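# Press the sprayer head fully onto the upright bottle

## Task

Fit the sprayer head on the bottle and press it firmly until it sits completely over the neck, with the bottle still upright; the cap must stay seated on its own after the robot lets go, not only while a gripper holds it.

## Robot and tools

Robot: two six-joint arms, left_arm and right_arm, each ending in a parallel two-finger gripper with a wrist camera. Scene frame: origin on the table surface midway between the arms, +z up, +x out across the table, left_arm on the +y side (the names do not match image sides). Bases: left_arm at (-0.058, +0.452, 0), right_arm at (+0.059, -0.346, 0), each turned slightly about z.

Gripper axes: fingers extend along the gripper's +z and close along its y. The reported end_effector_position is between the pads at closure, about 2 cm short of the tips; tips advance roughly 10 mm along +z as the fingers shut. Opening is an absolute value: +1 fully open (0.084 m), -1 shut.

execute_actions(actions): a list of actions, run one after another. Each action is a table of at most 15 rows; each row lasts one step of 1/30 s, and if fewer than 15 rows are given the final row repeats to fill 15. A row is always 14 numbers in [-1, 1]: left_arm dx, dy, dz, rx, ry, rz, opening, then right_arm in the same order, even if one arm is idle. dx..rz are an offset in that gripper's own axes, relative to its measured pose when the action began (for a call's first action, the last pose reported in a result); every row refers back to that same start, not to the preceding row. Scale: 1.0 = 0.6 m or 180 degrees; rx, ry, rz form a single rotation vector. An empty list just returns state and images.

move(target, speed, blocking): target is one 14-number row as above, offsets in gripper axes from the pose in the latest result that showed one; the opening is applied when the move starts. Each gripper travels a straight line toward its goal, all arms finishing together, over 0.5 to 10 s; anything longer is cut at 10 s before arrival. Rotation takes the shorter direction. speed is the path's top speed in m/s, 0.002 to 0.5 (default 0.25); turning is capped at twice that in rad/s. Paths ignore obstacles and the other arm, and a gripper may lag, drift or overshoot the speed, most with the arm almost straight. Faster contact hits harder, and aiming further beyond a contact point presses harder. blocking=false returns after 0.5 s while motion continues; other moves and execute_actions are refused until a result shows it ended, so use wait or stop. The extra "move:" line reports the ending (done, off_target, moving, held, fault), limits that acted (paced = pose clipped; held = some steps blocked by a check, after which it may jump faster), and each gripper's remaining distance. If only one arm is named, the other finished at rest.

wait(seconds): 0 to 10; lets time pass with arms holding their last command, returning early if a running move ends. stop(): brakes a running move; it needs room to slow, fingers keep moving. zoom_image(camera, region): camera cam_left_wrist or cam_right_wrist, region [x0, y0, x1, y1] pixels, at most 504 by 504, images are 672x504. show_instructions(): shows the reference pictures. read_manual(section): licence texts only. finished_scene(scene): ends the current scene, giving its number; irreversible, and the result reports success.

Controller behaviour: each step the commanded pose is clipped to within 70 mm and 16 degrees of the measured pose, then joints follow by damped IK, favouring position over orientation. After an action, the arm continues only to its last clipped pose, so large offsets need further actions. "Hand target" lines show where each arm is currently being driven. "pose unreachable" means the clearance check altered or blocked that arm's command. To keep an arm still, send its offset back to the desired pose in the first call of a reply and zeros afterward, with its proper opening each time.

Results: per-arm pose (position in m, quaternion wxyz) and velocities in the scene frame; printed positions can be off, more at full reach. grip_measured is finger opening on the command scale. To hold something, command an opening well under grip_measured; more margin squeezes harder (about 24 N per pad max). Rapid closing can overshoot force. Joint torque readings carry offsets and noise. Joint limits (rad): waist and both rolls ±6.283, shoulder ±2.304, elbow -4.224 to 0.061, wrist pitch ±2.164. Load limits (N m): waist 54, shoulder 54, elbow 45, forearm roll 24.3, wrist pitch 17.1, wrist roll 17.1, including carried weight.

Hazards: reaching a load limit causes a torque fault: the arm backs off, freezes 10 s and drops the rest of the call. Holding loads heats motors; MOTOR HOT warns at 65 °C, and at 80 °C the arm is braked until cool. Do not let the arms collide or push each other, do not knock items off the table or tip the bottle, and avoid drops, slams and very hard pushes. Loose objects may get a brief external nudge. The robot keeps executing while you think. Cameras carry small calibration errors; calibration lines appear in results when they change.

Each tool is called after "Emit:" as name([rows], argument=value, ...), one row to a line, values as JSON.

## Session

Emit:
execute_actions(actions=[])

Emit:
show_instructions()

Scene clock: 0.00 s.
left_arm: end_effector_position=(+0.3203, +0.0397, +0.1725) grip_measured=+1.00 end_effector_quat_wxyz=(+0.201, -0.663, +0.672, +0.263) end_effector_velocity=(-0.000, +0.000, -0.000) end_effector_angular_velocity=(+0.002, +0.001, +0.000) | right_arm: end_effector_position=(+0.4873, -0.4290, +0.2447) grip_measured=+1.00 end_effector_quat_wxyz=(-0.325, +0.540, +0.406, +0.662) end_effector_velocity=(-0.000, +0.000, -0.000) end_effector_angular_velocity=(+0.000, +0.000, +0.001)
Joint positions: left_arm=[-1.123 -0.909 -1.58   0.308 -1.3    0.447  0.084] | right_arm=[-0.598 -0.771 -0.808  1.287 -1.668  2.988  0.084]
Joint velocities: left_arm=[-0.    -0.     0.001 -0.    -0.001 -0.     0.   ] | right_arm=[ 0.001 -0.    -0.    -0.001 -0.     0.     0.   ]
Joint torques (N m, as the arm reports them, + toward a larger angle): no reading
Hand target (left_arm): +0.320, +0.040, +0.173; -0.201, +0.663, -0.672, -0.263
Hand target (right_arm): +0.487, -0.429, +0.245; -0.325, +0.540, +0.406, +0.662
camera_calibration (this result's frames):
cam_left_wrist: T_world_to_cam=[[-0.996783, -0.00412527, 0.0800352, 0.344518], [0.0452021, 0.79572, 0.603975, -0.0838441], [-0.0661772, 0.60565, -0.792974, 0.264302], [0, 0, 0, 1]] pos_world=[0.36469, -0.0919368, 0.232651]
cam_right_wrist: T_world_to_cam=[[0.86649, -0.468134, 0.173338, -0.635465], [0.195429, -0.00140565, -0.980717, 0.210674], [0.459351, 0.883656, 0.090269, 0.266153], [0, 0, 0, 1]] pos_world=[0.387194, -0.532374, 0.292736]

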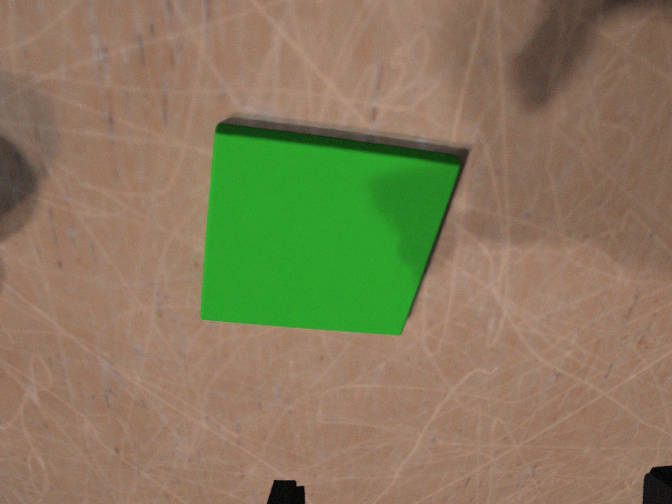

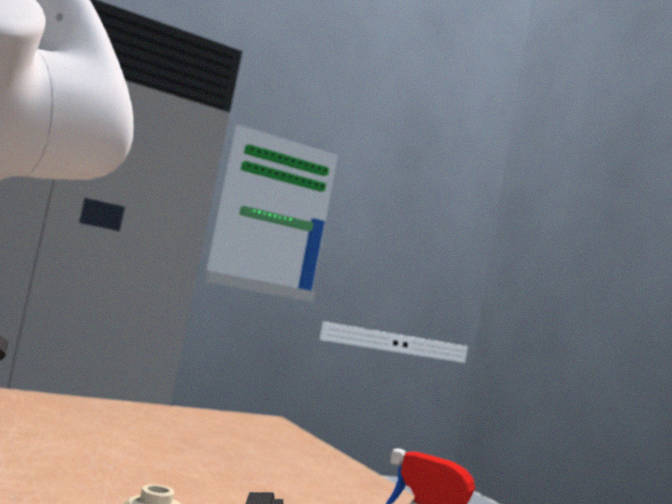

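Reference images for this scene: manual page 1, manual page 2, manual page 3, manual page 4, manual page 5.

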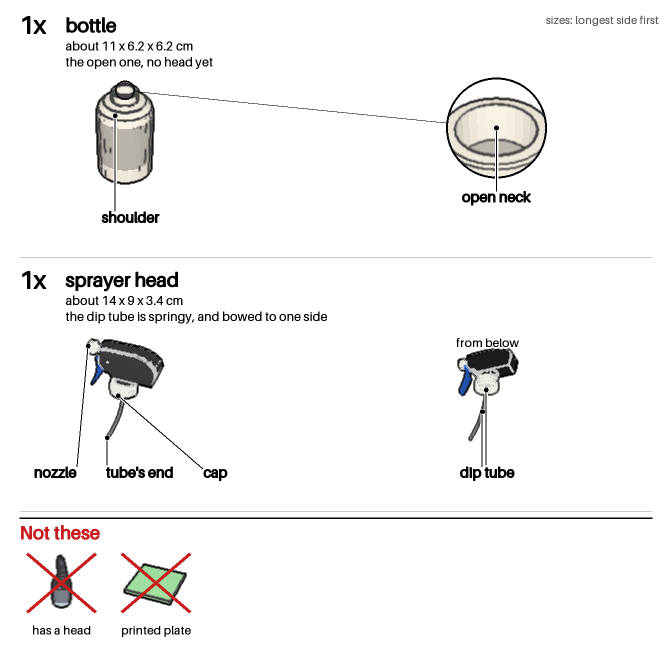

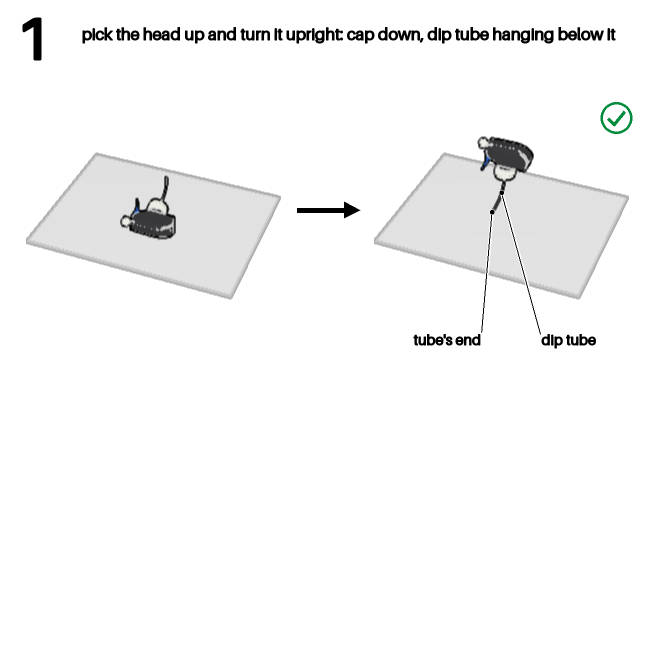

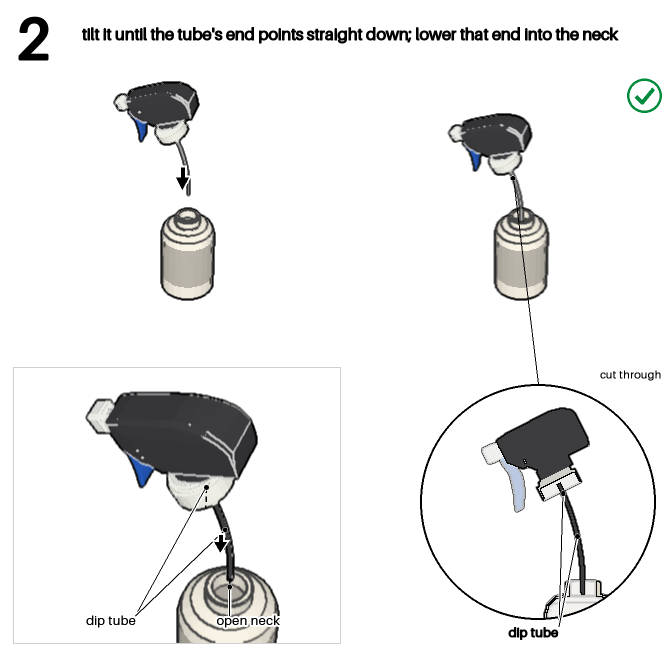

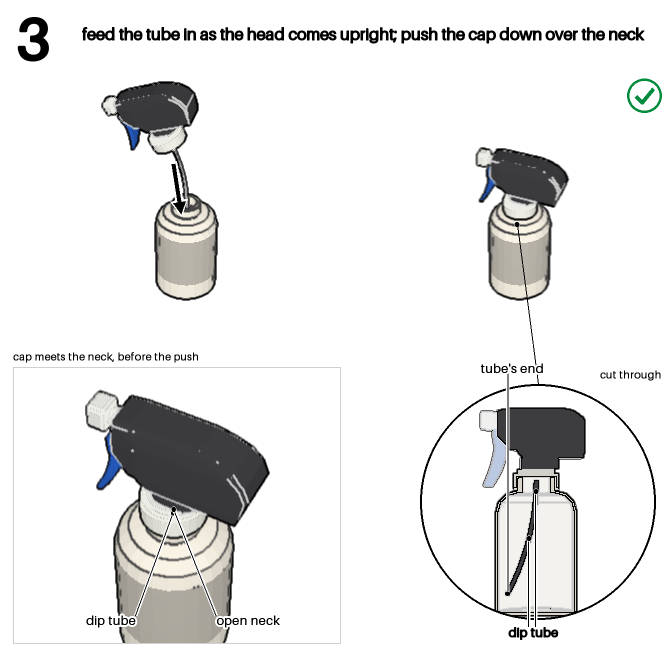

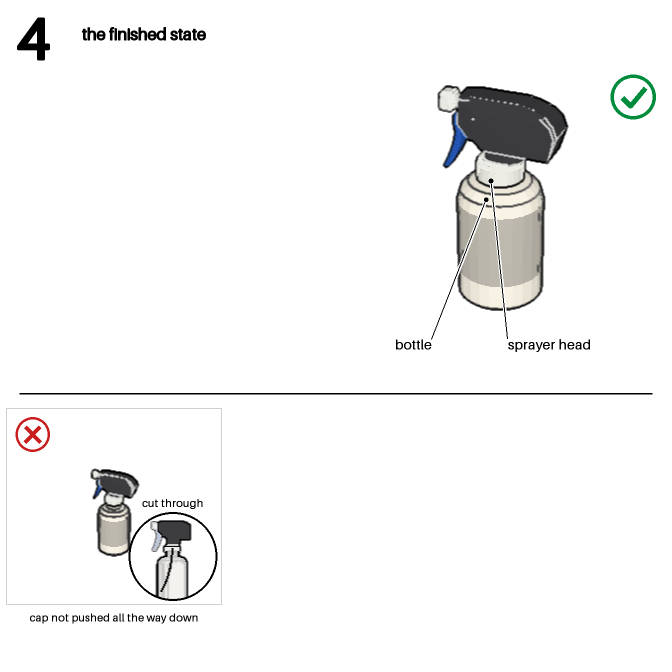

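Emit:
move(target=[-0.425,-0.087,-0.378,0.026,0.214,0.009,1,0,0,0,0.07,-0.14,0,1])

Scene clock: 2.23 s.
left_arm: end_effector_position=(+0.4004, +0.1002, +0.5028) grip_measured=+1.00 end_effector_quat_wxyz=(-0.008, -0.694, +0.720, +0.006) end_effector_velocity=(+0.001, +0.001, +0.004) end_effector_angular_velocity=(-0.006, -0.003, +0.002) | right_arm: end_effector_position=(+0.4874, -0.4289, +0.2449) grip_measured=+1.00 end_effector_quat_wxyz=(-0.285, +0.633, +0.536, +0.481) end_effector_velocity=(+0.000, +0.000, +0.000) end_effector_angular_velocity=(-0.003, +0.000, +0.003)
Joint positions: left_arm=[-0.815 -0.339 -1.606 -0.014 -1.28   0.961  0.084] | right_arm=[-0.539 -0.526 -0.819  1.114 -1.304  3.257  0.084]
Joint velocities: left_arm=[ 0.003  0.003 -0.004 -0.003 -0.002  0.002  0.   ] | right_arm=[ 0.002  0.002 -0.001 -0.002  0.002  0.002 -0.   ]
Joint torques (N m, as the arm reports them, + toward a larger angle): left_arm=[ -9.77  49.8  -25.67   1.46   0.6    0.06] | right_arm=[ -0.51  38.02 -17.74   0.62  -1.41  -0.08]
Hand target (left_arm): +0.401, +0.100, +0.503; +0.008, +0.695, -0.719, -0.005
Hand target (right_arm): +0.487, -0.429, +0.245; -0.285, +0.633, +0.536, +0.480
Off the commanded pose (left_arm): 0.000 m, 0 deg.
Off the commanded pose (right_arm): 0.000 m, 0 deg.
move: done
camera_calibration (this result's frames):
cam_left_wrist: T_world_to_cam=[[-0.999156, 0.0407718, 0.00502441, 0.432271], [0.040657, 0.998949, -0.0211643, -0.039241], [-0.00588203, -0.0209421, -0.999763, 0.637483], [0, 0, 0, 1]] pos_world=[0.437251, 0.0349255, 0.63433]
cam_right_wrist: T_world_to_cam=[[0.949625, -0.276787, 0.146976, -0.587529], [0.0253174, -0.399699, -0.916297, 0.107132], [0.312366, 0.873859, -0.372557, 0.446855], [0, 0, 0, 1]] pos_world=[0.415638, -0.510288, 0.350996]

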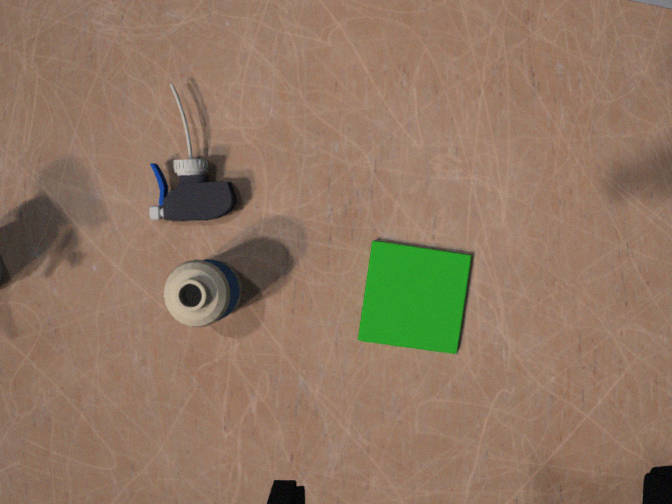

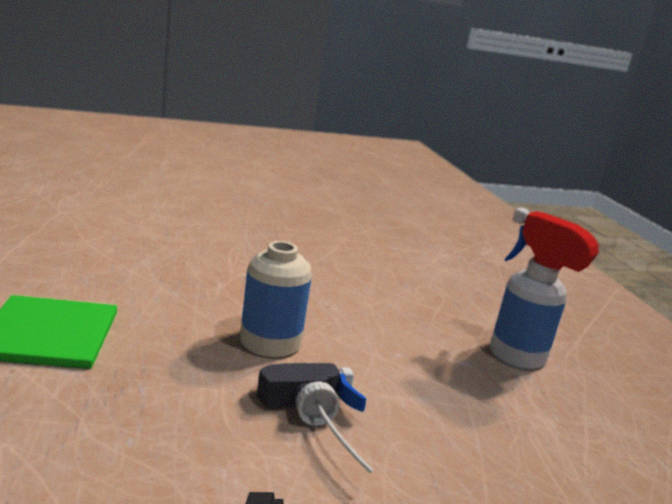

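Emit:
move(target=[0,0,0,0,0,0,1,0.16,-0.078,0.338,0,-0.378,0,0.15])

Scene clock: 6.23 s.
left_arm: end_effector_position=(+0.4004, +0.1002, +0.5028) grip_measured=+1.00 end_effector_quat_wxyz=(-0.008, -0.694, +0.720, +0.006) end_effector_velocity=(+0.000, -0.000, +0.000) end_effector_angular_velocity=(+0.000, +0.000, -0.001) | right_arm: end_effector_position=(+0.4996, -0.1988, +0.2502) grip_measured=+0.14 end_effector_quat_wxyz=(+0.062, +0.794, +0.603, +0.048) end_effector_velocity=(-0.000, +0.001, -0.000) end_effector_angular_velocity=(-0.008, -0.001, -0.001)
Joint positions: left_arm=[-0.815 -0.339 -1.606 -0.014 -1.28   0.961  0.084] | right_arm=[ 0.53  -0.16  -0.786 -0.193 -0.507  5.519  0.05 ]
Joint velocities: left_arm=[-0.    -0.    -0.001 -0.    -0.001  0.001  0.   ] | right_arm=[ 0.007 -0.002 -0.002 -0.018 -0.004  0.023  0.   ]
Joint torques (N m, as the arm reports them, + toward a larger angle): left_arm=[-10.06  53.08 -25.4    1.22   0.58   0.25] | right_arm=[  0.89  28.23 -22.84   0.89   0.2   -0.13]
Hand target (left_arm): +0.400, +0.100, +0.503; +0.008, +0.694, -0.720, -0.006
Hand target (right_arm): +0.500, -0.199, +0.250; +0.063, +0.794, +0.603, +0.048
Off the commanded pose (left_arm): 0.000 m, 0 deg.
Off the commanded pose (right_arm): 0.002 m, 0 deg.
move: done
camera_calibration (this result's frames):
cam_left_wrist: T_world_to_cam=[[-0.999156, 0.0407717, 0.00502432, 0.432271], [0.0406568, 0.998949, -0.0211645, -0.0392408], [-0.00588195, -0.0209423, -0.999763, 0.637484], [0, 0, 0, 1]] pos_world=[0.437251, 0.0349255, 0.63433]
cam_right_wrist: T_world_to_cam=[[0.946326, -0.276882, 0.166747, -0.539551], [-0.280089, -0.959964, -0.00444271, 0.0167452], [0.161301, -0.0424997, -0.98599, 0.290727], [0, 0, 0, 1]] pos_world=[0.468386, -0.120961, 0.376696]

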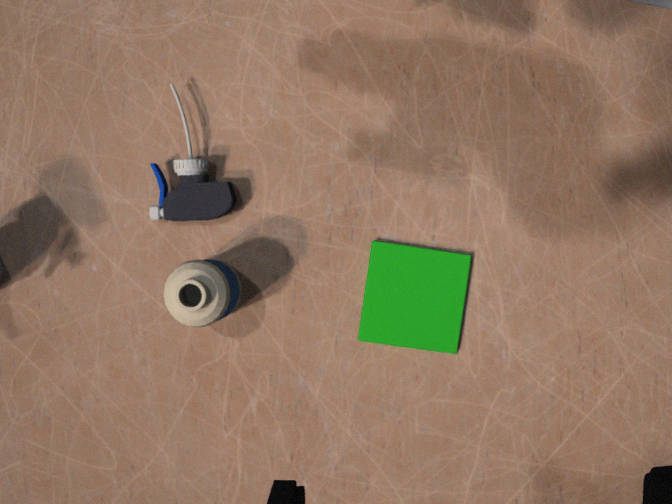

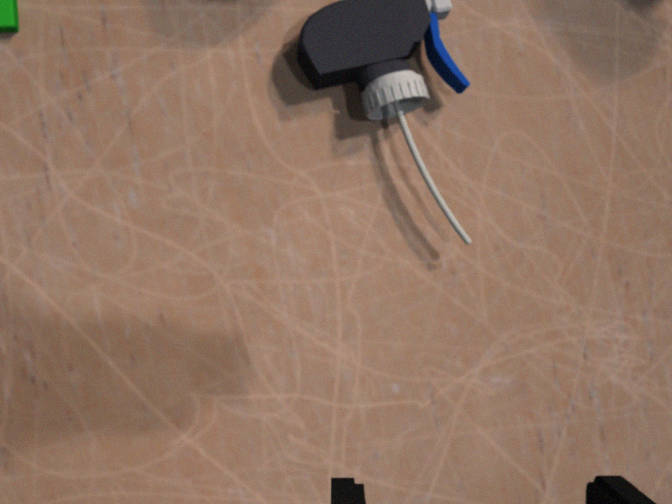

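Emit:
move(target=[0,0,0,0,0,0,1,0.249,0.034,0.259,0.05,0.007,-0.092,0.05], speed=0.2)

Scene clock: 8.23 s.
left_arm: end_effector_position=(+0.4004, +0.1002, +0.5028) grip_measured=+1.00 end_effector_quat_wxyz=(-0.008, -0.694, +0.720, +0.006) end_effector_velocity=(+0.000, -0.000, +0.001) end_effector_angular_velocity=(-0.000, -0.000, +0.000) | right_arm: end_effector_position=(+0.5817, -0.0666, +0.0999) grip_measured=+0.04 end_effector_quat_wxyz=(-0.000, +0.701, +0.713, -0.000) end_effector_velocity=(+0.000, +0.000, -0.002) end_effector_angular_velocity=(-0.000, +0.004, +0.001)
Joint positions: left_arm=[-0.815 -0.339 -1.606 -0.014 -1.28   0.961  0.084] | right_arm=[ 0.649 -0.738 -1.22   0.    -0.482  5.185  0.046]
Joint velocities: left_arm=[ 0.    -0.    -0.002  0.    -0.001 -0.    -0.   ] | right_arm=[-0.001 -0.006 -0.004  0.004 -0.002 -0.004  0.   ]
Joint torques (N m, as the arm reports them, + toward a larger angle): left_arm=[-10.88  52.78 -24.56   2.25   0.38   0.31] | right_arm=[ -0.28  45.41 -20.7    0.51  -0.08   0.  ]
Hand target (left_arm): +0.400, +0.100, +0.503; +0.008, +0.694, -0.720, -0.006
Hand target (right_arm): +0.582, -0.067, +0.100; -0.000, +0.701, +0.713, -0.001
Off the commanded pose (left_arm): 0.000 m, 0 deg.
Off the commanded pose (right_arm): 0.001 m, 0 deg.
move: done
camera_calibration (this result's frames):
cam_left_wrist: T_world_to_cam=[[-0.999156, 0.0407716, 0.00502441, 0.432271], [0.0406567, 0.998949, -0.0211645, -0.0392408], [-0.00588204, -0.0209423, -0.999763, 0.637484], [0, 0, 0, 1]] pos_world=[0.437251, 0.0349255, 0.63433]
cam_right_wrist: T_world_to_cam=[[0.999943, 0.0047371, 0.00952037, -0.552311], [0.00475248, -0.999987, -0.00159369, -0.00268101], [0.0095127, 0.00163885, -0.999953, 0.22747], [0, 0, 0, 1]] pos_world=[0.550128, -0.000437417, 0.232713]

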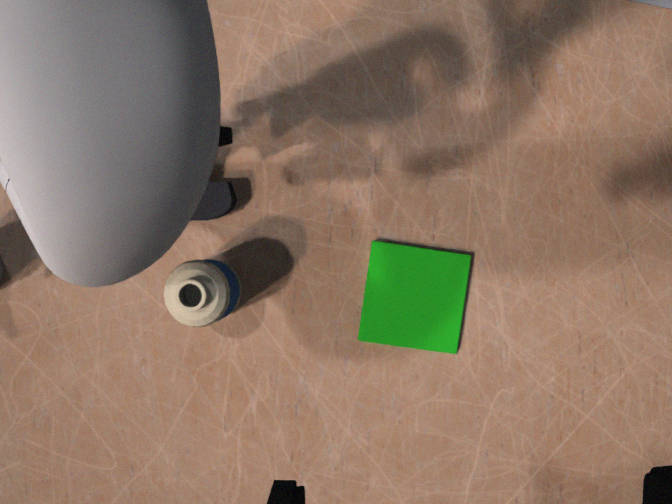

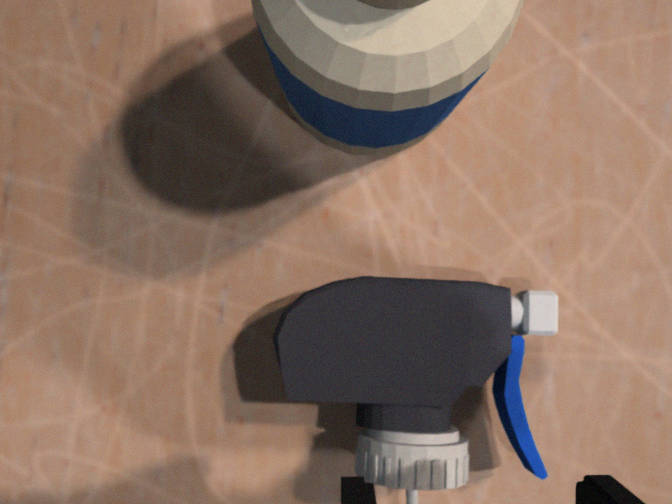

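Emit:
move(target=[0,0,0,0,0,0,1,0,-0.011,0.06,0,0,0,0.05], speed=0.08)

Emit:
move(target=[0,0,0,0,0,0,1,0,0,0.067,0,0,0,0.05], speed=0.05)

Emit:
move(target=[0,0,0,0,0,0,1,0,0,0,0,0,0,-0.7])

Emit:
move(target=[-0.15,0,0,0,0,0,1,0,0,-0.3,0,0,0,-0.7], speed=0.15)

Emit:
move(target=[0,-0.1,0,0,0,-0.51,0.3,0.15,-0.1,-0.07,0,0.5,0,-0.7], speed=0.25)

Scene clock: 9.70 s.
left_arm: end_effector_position=(+0.4004, +0.1002, +0.5028) grip_measured=+1.00 end_effector_quat_wxyz=(-0.008, -0.694, +0.720, +0.006) end_effector_velocity=(+0.000, -0.000, +0.000) end_effector_angular_velocity=(-0.001, -0.002, +0.001) | right_arm: end_effector_position=(+0.5752, -0.0668, +0.0641) grip_measured=+0.04 end_effector_quat_wxyz=(-0.000, +0.701, +0.713, -0.000) end_effector_velocity=(-0.000, -0.001, -0.001) end_effector_angular_velocity=(-0.000, +0.000, -0.001)
Joint positions: left_arm=[-0.815 -0.339 -1.606 -0.014 -1.28   0.961  0.084] | right_arm=[ 0.654 -0.792 -1.208  0.    -0.416  5.19   0.046]
Joint velocities: left_arm=[ 0.     0.    -0.    -0.     0.002 -0.001  0.   ] | right_arm=[-0.001 -0.002  0.    -0.001  0.002  0.001  0.   ]
Joint torques (N m, as the arm reports them, + toward a larger angle): left_arm=[ -8.59  55.26 -24.43   1.63   0.55  -0.02] | right_arm=[  0.08  44.36 -19.25   0.45  -0.01  -0.1 ]
Hand target (left_arm): +0.400, +0.100, +0.503; +0.008, +0.694, -0.720, -0.006
Hand target (right_arm): +0.575, -0.067, +0.064; -0.000, +0.701, +0.713, -0.000
Off the commanded pose (left_arm): 0.000 m, 0 deg.
Off the commanded pose (right_arm): 0.000 m, 0 deg.
move: done
camera_calibration (this result's frames):
cam_left_wrist: T_world_to_cam=[[-0.999156, 0.0407716, 0.00502426, 0.432271], [0.0406568, 0.998949, -0.0211645, -0.0392408], [-0.00588189, -0.0209424, -0.999763, 0.637484], [0, 0, 0, 1]] pos_world=[0.437251, 0.0349255, 0.63433]
cam_right_wrist: T_world_to_cam=[[0.99994, 0.00466101, 0.00987885, -0.545502], [0.0046779, -0.999988, -0.0016867, -0.00282012], [0.00987087, 0.00173282, -0.99995, 0.191581], [0, 0, 0, 1]] pos_world=[0.543592, -0.000609465, 0.196955]

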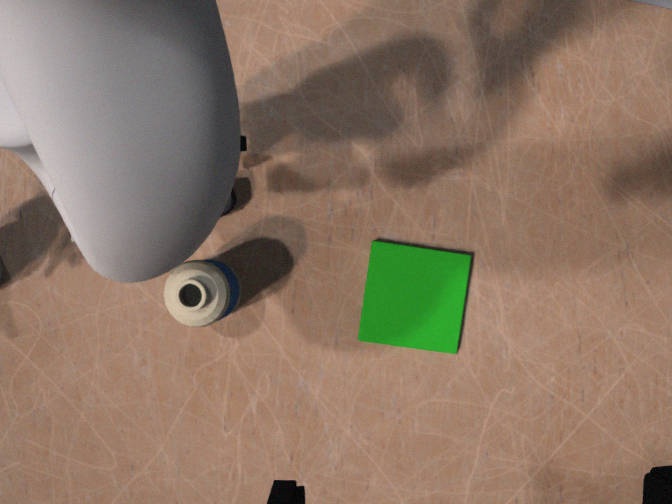

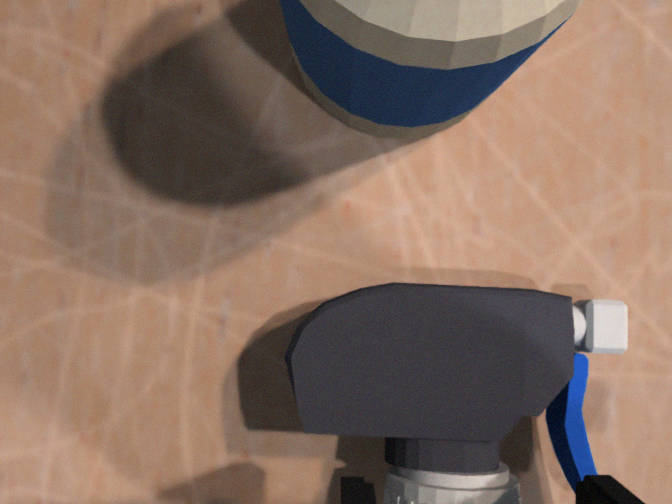

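Scene clock: 10.80 s.
left_arm: end_effector_position=(+0.4004, +0.1002, +0.5028) grip_measured=+1.00 end_effector_quat_wxyz=(-0.008, -0.694, +0.720, +0.006) end_effector_velocity=(-0.000, +0.000, +0.000) end_effector_angular_velocity=(+0.000, +0.000, -0.001) | right_arm: end_effector_position=(+0.5753, -0.0668, +0.0241) grip_measured=+0.04 end_effector_quat_wxyz=(-0.000, +0.701, +0.713, -0.000) end_effector_velocity=(+0.001, +0.000, -0.001) end_effector_angular_velocity=(+0.001, -0.001, -0.002)
Joint positions: left_arm=[-0.815 -0.339 -1.606 -0.014 -1.28   0.961  0.084] | right_arm=[ 0.654 -0.869 -1.225 -0.    -0.356  5.19   0.046]
Joint velocities: left_arm=[ 0.    -0.    -0.     0.    -0.001  0.001  0.   ] | right_arm=[-0.001 -0.002 -0.001  0.001  0.002 -0.    -0.   ]
Joint torques (N m, as the arm reports them, + toward a larger angle): left_arm=[-10.89  54.89 -25.05   1.32   0.31   0.02] | right_arm=[  0.32  47.2  -19.07   0.17  -0.07  -0.05]
Hand target (left_arm): +0.400, +0.100, +0.503; +0.008, +0.694, -0.720, -0.006
Hand target (right_arm): +0.575, -0.067, +0.024; -0.000, +0.701, +0.713, -0.000
Off the commanded pose (left_arm): 0.000 m, 0 deg.
Off the commanded pose (right_arm): 0.000 m, 0 deg.
move: done
camera_calibration (this result's frames):
cam_left_wrist: T_world_to_cam=[[-0.999156, 0.0407716, 0.00502428, 0.432271], [0.0406567, 0.998949, -0.0211645, -0.0392408], [-0.00588191, -0.0209424, -0.999763, 0.637484], [0, 0, 0, 1]] pos_world=[0.437251, 0.0349255, 0.63433]
cam_right_wrist: T_world_to_cam=[[0.999938, 0.00461456, 0.0101131, -0.545146], [0.00463187, -0.999988, -0.00168843, -0.00290658], [0.0101052, 0.00173517, -0.999947, 0.151424], [0, 0, 0, 1]] pos_world=[0.543595, -0.000653683, 0.156924]

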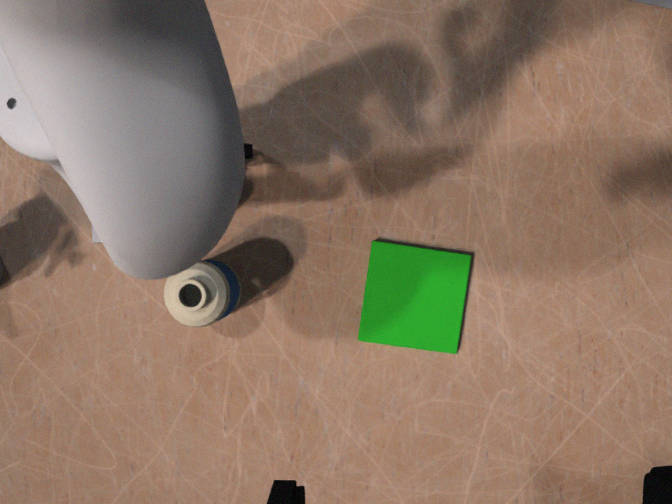

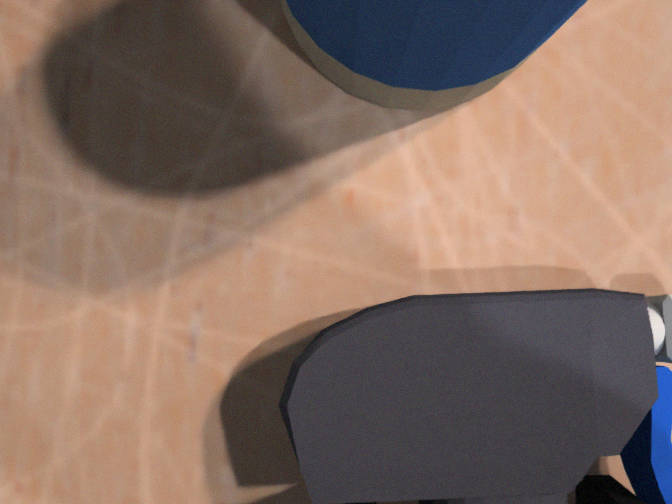

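Scene clock: 11.30 s.
left_arm: end_effector_position=(+0.4004, +0.1002, +0.5028) grip_measured=+1.00 end_effector_quat_wxyz=(-0.008, -0.694, +0.720, +0.006) end_effector_velocity=(-0.001, +0.000, -0.002) end_effector_angular_velocity=(+0.003, +0.004, -0.001) | right_arm: end_effector_position=(+0.5753, -0.0668, +0.0241) grip_measured=-0.22 end_effector_quat_wxyz=(-0.000, +0.701, +0.713, -0.000) end_effector_velocity=(-0.000, +0.000, -0.000) end_effector_angular_velocity=(-0.001, +0.000, +0.002)
Joint positions: left_arm=[-0.815 -0.339 -1.606 -0.014 -1.28   0.961  0.084] | right_arm=[ 0.654 -0.869 -1.225 -0.    -0.356  5.19   0.034]
Joint velocities: left_arm=[-0.    -0.001  0.002 -0.    -0.001  0.001 -0.   ] | right_arm=[ 0.001 -0.     0.    -0.001 -0.     0.     0.   ]
Joint torques (N m, as the arm reports them, + toward a larger angle): left_arm=[ -9.    53.29 -25.58   1.47   0.7   -0.02] | right_arm=[ -0.74  44.41 -18.32   0.58   0.    -0.05]
Hand target (left_arm): +0.400, +0.100, +0.503; +0.008, +0.694, -0.720, -0.006
Hand target (right_arm): +0.575, -0.067, +0.024; -0.000, +0.701, +0.713, -0.000
Off the commanded pose (left_arm): 0.000 m, 0 deg.
Off the commanded pose (right_arm): 0.000 m, 0 deg.
move: done
camera_calibration (this result's frames):
cam_left_wrist: T_world_to_cam=[[-0.999156, 0.0407714, 0.00502437, 0.432271], [0.0406566, 0.998949, -0.0211645, -0.0392407], [-0.005882, -0.0209424, -0.999763, 0.637484], [0, 0, 0, 1]] pos_world=[0.437252, 0.0349256, 0.63433]
cam_right_wrist: T_world_to_cam=[[0.999937, 0.00461006, 0.0102018, -0.545185], [0.004628, -0.999988, -0.00173553, -0.00288546], [0.0101937, 0.00178264, -0.999946, 0.151406], [0, 0, 0, 1]] pos_world=[0.543621, -0.00064199, 0.156955]

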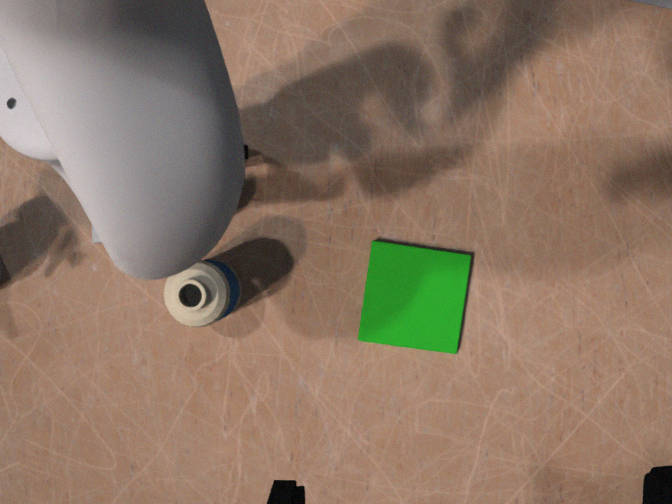

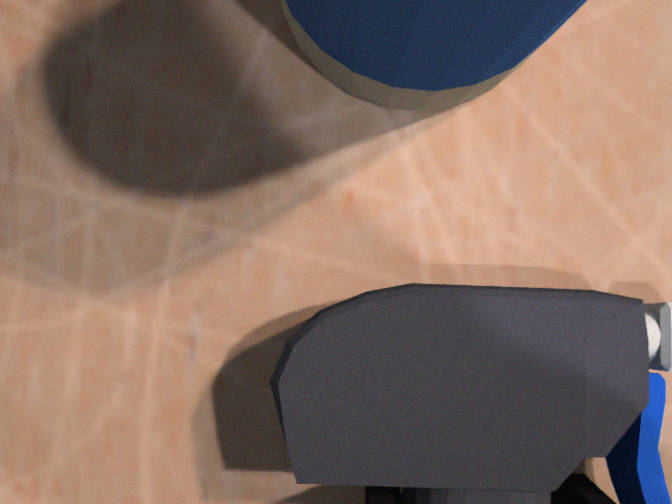

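Scene clock: 12.90 s.
left_arm: end_effector_position=(+0.4033, +0.1901, +0.5026) grip_measured=+1.00 end_effector_quat_wxyz=(-0.007, -0.694, +0.720, +0.006) end_effector_velocity=(-0.000, +0.001, -0.000) end_effector_angular_velocity=(+0.001, +0.001, -0.000) | right_arm: end_effector_position=(+0.5752, -0.0665, +0.2038) grip_measured=-0.22 end_effector_quat_wxyz=(-0.000, +0.701, +0.713, -0.000) end_effector_velocity=(+0.001, -0.000, +0.002) end_effector_angular_velocity=(+0.001, -0.002, -0.001)
Joint positions: left_arm=[-0.678 -0.213 -1.45  -0.011 -1.252  1.098  0.084] | right_arm=[ 0.655 -0.563 -1.22   0.001 -0.658  5.19   0.034]
Joint velocities: left_arm=[ 0.001  0.001  0.002  0.    -0.001  0.002  0.   ] | right_arm=[-0.001  0.003 -0.002 -0.    -0.002 -0.     0.   ]
Joint torques (N m, as the arm reports them, + toward a larger angle): left_arm=[ -7.57  46.96 -26.18   1.89   0.6   -0.03] | right_arm=[ -0.13  43.61 -23.21   0.6   -0.06  -0.01]
Hand target (left_arm): +0.403, +0.190, +0.503; +0.007, +0.694, -0.720, -0.006
Hand target (right_arm): +0.575, -0.066, +0.204; -0.000, +0.701, +0.713, -0.000
Off the commanded pose (left_arm): 0.000 m, 0 deg.
Off the commanded pose (right_arm): 0.000 m, 0 deg.
move: done
camera_calibration (this result's frames):
cam_left_wrist: T_world_to_cam=[[-0.99915, 0.040909, 0.0049923, 0.431515], [0.0407975, 0.998953, -0.0206887, -0.129482], [-0.00583343, -0.0204674, -0.999774, 0.639049], [0, 0, 0, 1]] pos_world=[0.440158, 0.124774, 0.634072]
cam_right_wrist: T_world_to_cam=[[0.999944, 0.00490428, 0.00940183, -0.546793], [0.00492227, -0.999986, -0.00189219, -0.00244856], [0.00939242, 0.00193836, -0.999954, 0.331538], [0, 0, 0, 1]] pos_world=[0.54366, -0.000409545, 0.336659]

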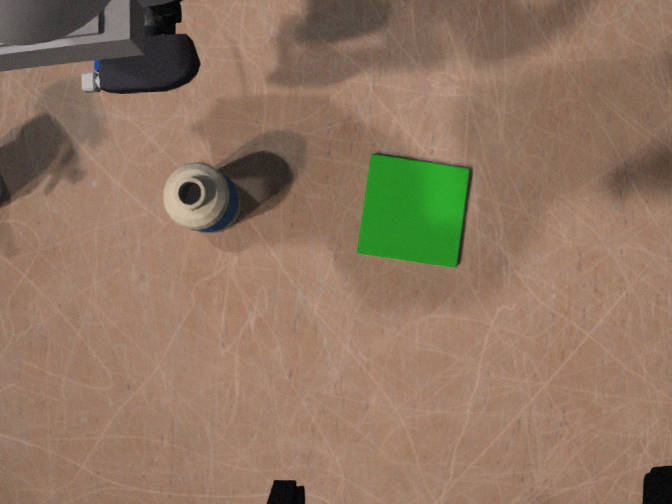

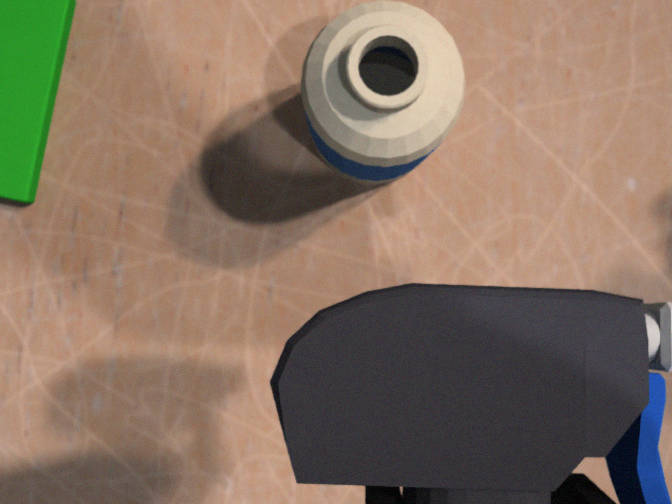

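Scene clock: 16.53 s.
left_arm: end_effector_position=(+0.4632, +0.1882, +0.5013) grip_measured=+0.29 end_effector_quat_wxyz=(+0.001, +1.000, -0.002, -0.009) end_effector_velocity=(-0.000, +0.000, +0.000) end_effector_angular_velocity=(+0.002, +0.002, +0.007) | right_arm: end_effector_position=(+0.5139, +0.0216, +0.2455) grip_measured=-0.22 end_effector_quat_wxyz=(+0.505, -0.497, -0.505, -0.493) end_effector_velocity=(+0.000, -0.000, -0.000) end_effector_angular_velocity=(+0.007, +0.001, -0.001)
Joint positions: left_arm=[-0.631 -0.358 -1.626 -0.01  -1.285 -0.457  0.056] | right_arm=[ 0.42  -0.758 -0.898  1.809 -1.534  3.281  0.034]
Joint velocities: left_arm=[-0.    -0.001 -0.001  0.001 -0.003 -0.008  0.   ] | right_arm=[-0.    -0.004 -0.     0.002 -0.007 -0.003  0.   ]
Joint torques (N m, as the arm reports them, + toward a larger angle): left_arm=[-10.64  53.94 -25.47   1.37   0.51   0.13] | right_arm=[  0.77  41.88 -16.58   0.2   -1.72  -0.04]
Hand target (left_arm): +0.463, +0.188, +0.501; +0.001, +1.000, -0.002, -0.010
Hand target (right_arm): +0.514, +0.022, +0.245; +0.505, -0.497, -0.505, -0.493
Off the commanded pose (left_arm): 0.000 m, 0 deg.
Off the commanded pose (right_arm): 0.001 m, 0 deg.
move: done
camera_calibration (this result's frames):
cam_left_wrist: T_world_to_cam=[[-0.0102651, -0.999875, -0.0120556, 0.237853], [-0.999947, 0.0102553, 0.000875926, 0.52725], [-0.000752183, 0.0120639, -0.999927, 0.629648], [0, 0, 0, 1]] pos_world=[0.530138, 0.224821, 0.632007]
cam_right_wrist: T_world_to_cam=[[0.999815, 0.00993156, -0.0164641, -0.479963], [-0.0164468, -0.00181695, -0.999863, 0.320522], [-0.00996012, 0.999949, -0.00165327, 0.116991], [0, 0, 0, 1]] pos_world=[0.486311, -0.111636, 0.31277]

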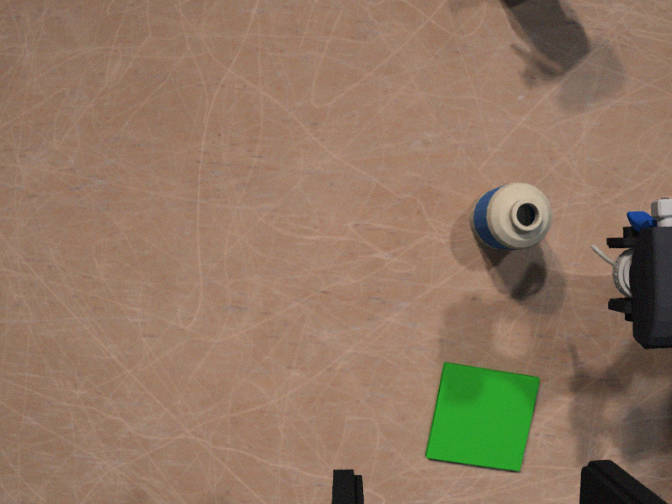

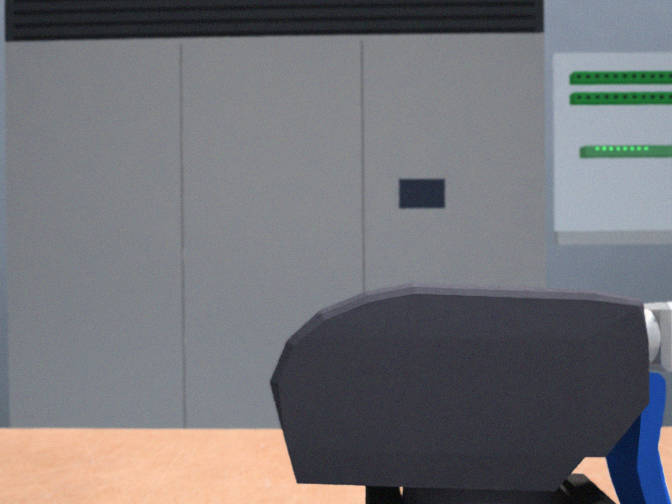

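Left to (.512,.022,.37).

Emit:
move(target=[0.085,0.277,0.218,0,0.006,-0.007,0.3,0,0,0,0,0,0,-0.7], speed=0.2)

Scene clock: 18.30 s.
left_arm: end_effector_position=(+0.5111, +0.0217, +0.3700) grip_measured=+0.29 end_effector_quat_wxyz=(+0.001, +1.000, +0.009, +0.000) end_effector_velocity=(-0.000, -0.001, -0.002) end_effector_angular_velocity=(+0.002, +0.002, +0.000) | right_arm: end_effector_position=(+0.5139, +0.0216, +0.2455) grip_measured=-0.22 end_effector_quat_wxyz=(+0.505, -0.497, -0.505, -0.493) end_effector_velocity=(-0.001, +0.001, -0.000) end_effector_angular_velocity=(-0.000, +0.000, +0.001)
Joint positions: left_arm=[-0.813 -0.74  -1.889 -0.002 -1.148 -0.664  0.056] | right_arm=[ 0.42  -0.758 -0.898  1.809 -1.534  3.281  0.034]
Joint velocities: left_arm=[-0.002 -0.004 -0.002 -0.    -0.001 -0.002 -0.   ] | right_arm=[ 0.001 -0.    -0.    -0.     0.     0.     0.   ]
Joint torques (N m, as the arm reports them, + toward a larger angle): left_arm=[-10.27  72.76 -25.4    0.69   0.39   0.23] | right_arm=[  0.15  41.59 -17.02   0.25  -1.67  -0.02]
Hand target (left_arm): +0.511, +0.022, +0.370; +0.001, +1.000, +0.009, -0.000
Hand target (right_arm): +0.514, +0.022, +0.246; +0.505, -0.497, -0.505, -0.493
Off the commanded pose (left_arm): 0.000 m, 0 deg.
Off the commanded pose (right_arm): 0.000 m, 0 deg.
move: done
camera_calibration (this result's frames):
cam_left_wrist: T_world_to_cam=[[0.0119882, -0.999862, -0.0114636, 0.0586771], [-0.999766, -0.0117789, -0.0181612, 0.584473], [0.0180237, 0.0116786, -0.999769, 0.490811], [0, 0, 0, 1]] pos_world=[0.574786, 0.0598214, 0.501985]
cam_right_wrist: T_world_to_cam=[[0.999815, 0.00993163, -0.0164648, -0.479963], [-0.0164476, -0.00181699, -0.999863, 0.320522], [-0.00996019, 0.999949, -0.0016533, 0.116991], [0, 0, 0, 1]] pos_world=[0.486311, -0.111636, 0.312769]

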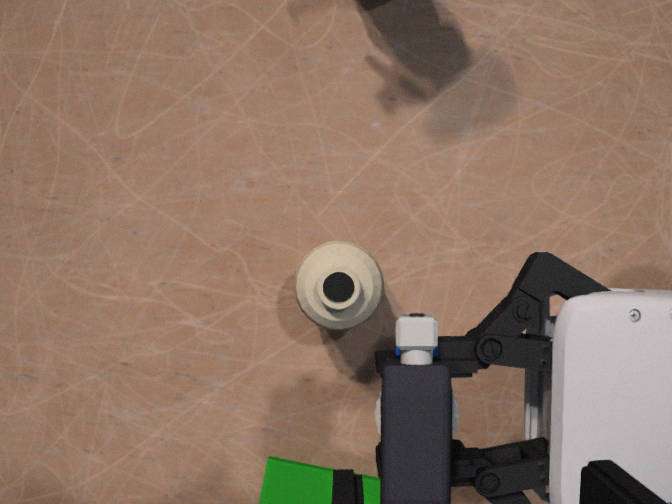

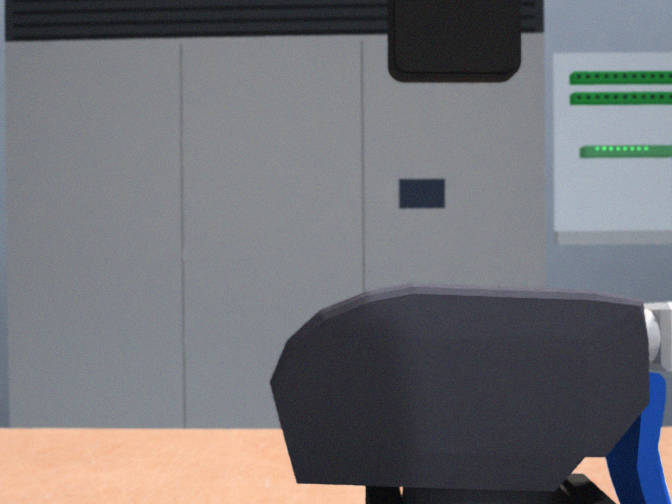

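Emit:
move(target=[0.003,-0.013,0.12,0,0,0,0.2,0,0,0,0,0,0,-0.7], speed=0.06)

Scene clock: 20.13 s.
left_arm: end_effector_position=(+0.5127, +0.0293, +0.2982) grip_measured=+0.19 end_effector_quat_wxyz=(+0.001, +1.000, +0.009, +0.000) end_effector_velocity=(-0.000, +0.000, -0.001) end_effector_angular_velocity=(+0.000, +0.001, +0.000) | right_arm: end_effector_position=(+0.5139, +0.0216, +0.2455) grip_measured=-0.22 end_effector_quat_wxyz=(+0.505, -0.497, -0.505, -0.493) end_effector_velocity=(-0.000, -0.000, -0.000) end_effector_angular_velocity=(-0.000, -0.001, +0.000)
Joint positions: left_arm=[-0.803 -0.764 -1.767 -0.002 -1.001 -0.653  0.052] | right_arm=[ 0.42  -0.758 -0.898  1.809 -1.534  3.281  0.034]
Joint velocities: left_arm=[ 0.    -0.     0.001  0.     0.001 -0.    -0.   ] | right_arm=[-0.001  0.     0.    -0.001  0.    -0.     0.   ]
Joint torques (N m, as the arm reports them, + toward a larger angle): left_arm=[ -8.04  71.76 -25.35   0.77   0.62  -0.07] | right_arm=[ -0.09  42.23 -17.07   0.34  -1.59  -0.08]
Hand target (left_arm): +0.513, +0.029, +0.298; +0.001, +1.000, +0.009, +0.000
Hand target (right_arm): +0.514, +0.022, +0.246; +0.505, -0.497, -0.505, -0.493
Off the commanded pose (left_arm): 0.000 m, 0 deg.
Off the commanded pose (right_arm): 0.000 m, 0 deg.
move: done
camera_calibration (this result's frames):
cam_left_wrist: T_world_to_cam=[[0.0118053, -0.999867, -0.0112562, 0.065429], [-0.999764, -0.0115976, -0.0183446, 0.584885], [0.0182116, 0.0114701, -0.999768, 0.418812], [0, 0, 0, 1]] pos_world=[0.576348, 0.0673997, 0.430181]
cam_right_wrist: T_world_to_cam=[[0.999815, 0.0099316, -0.0164648, -0.479963], [-0.0164475, -0.00181698, -0.999863, 0.320522], [-0.00996016, 0.999949, -0.00165329, 0.116991], [0, 0, 0, 1]] pos_world=[0.486311, -0.111636, 0.312769]

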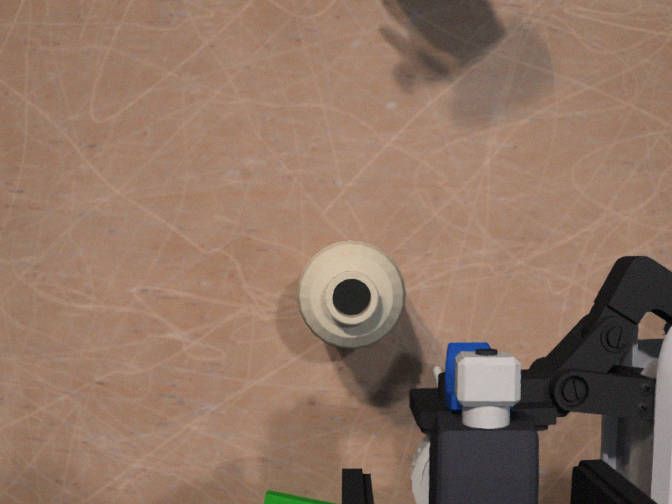

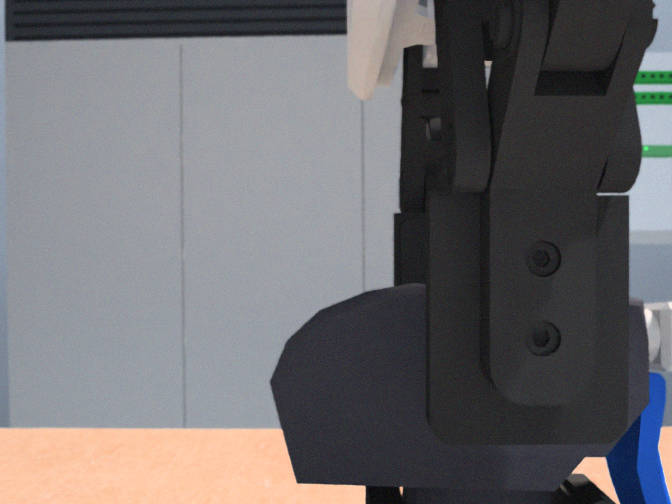

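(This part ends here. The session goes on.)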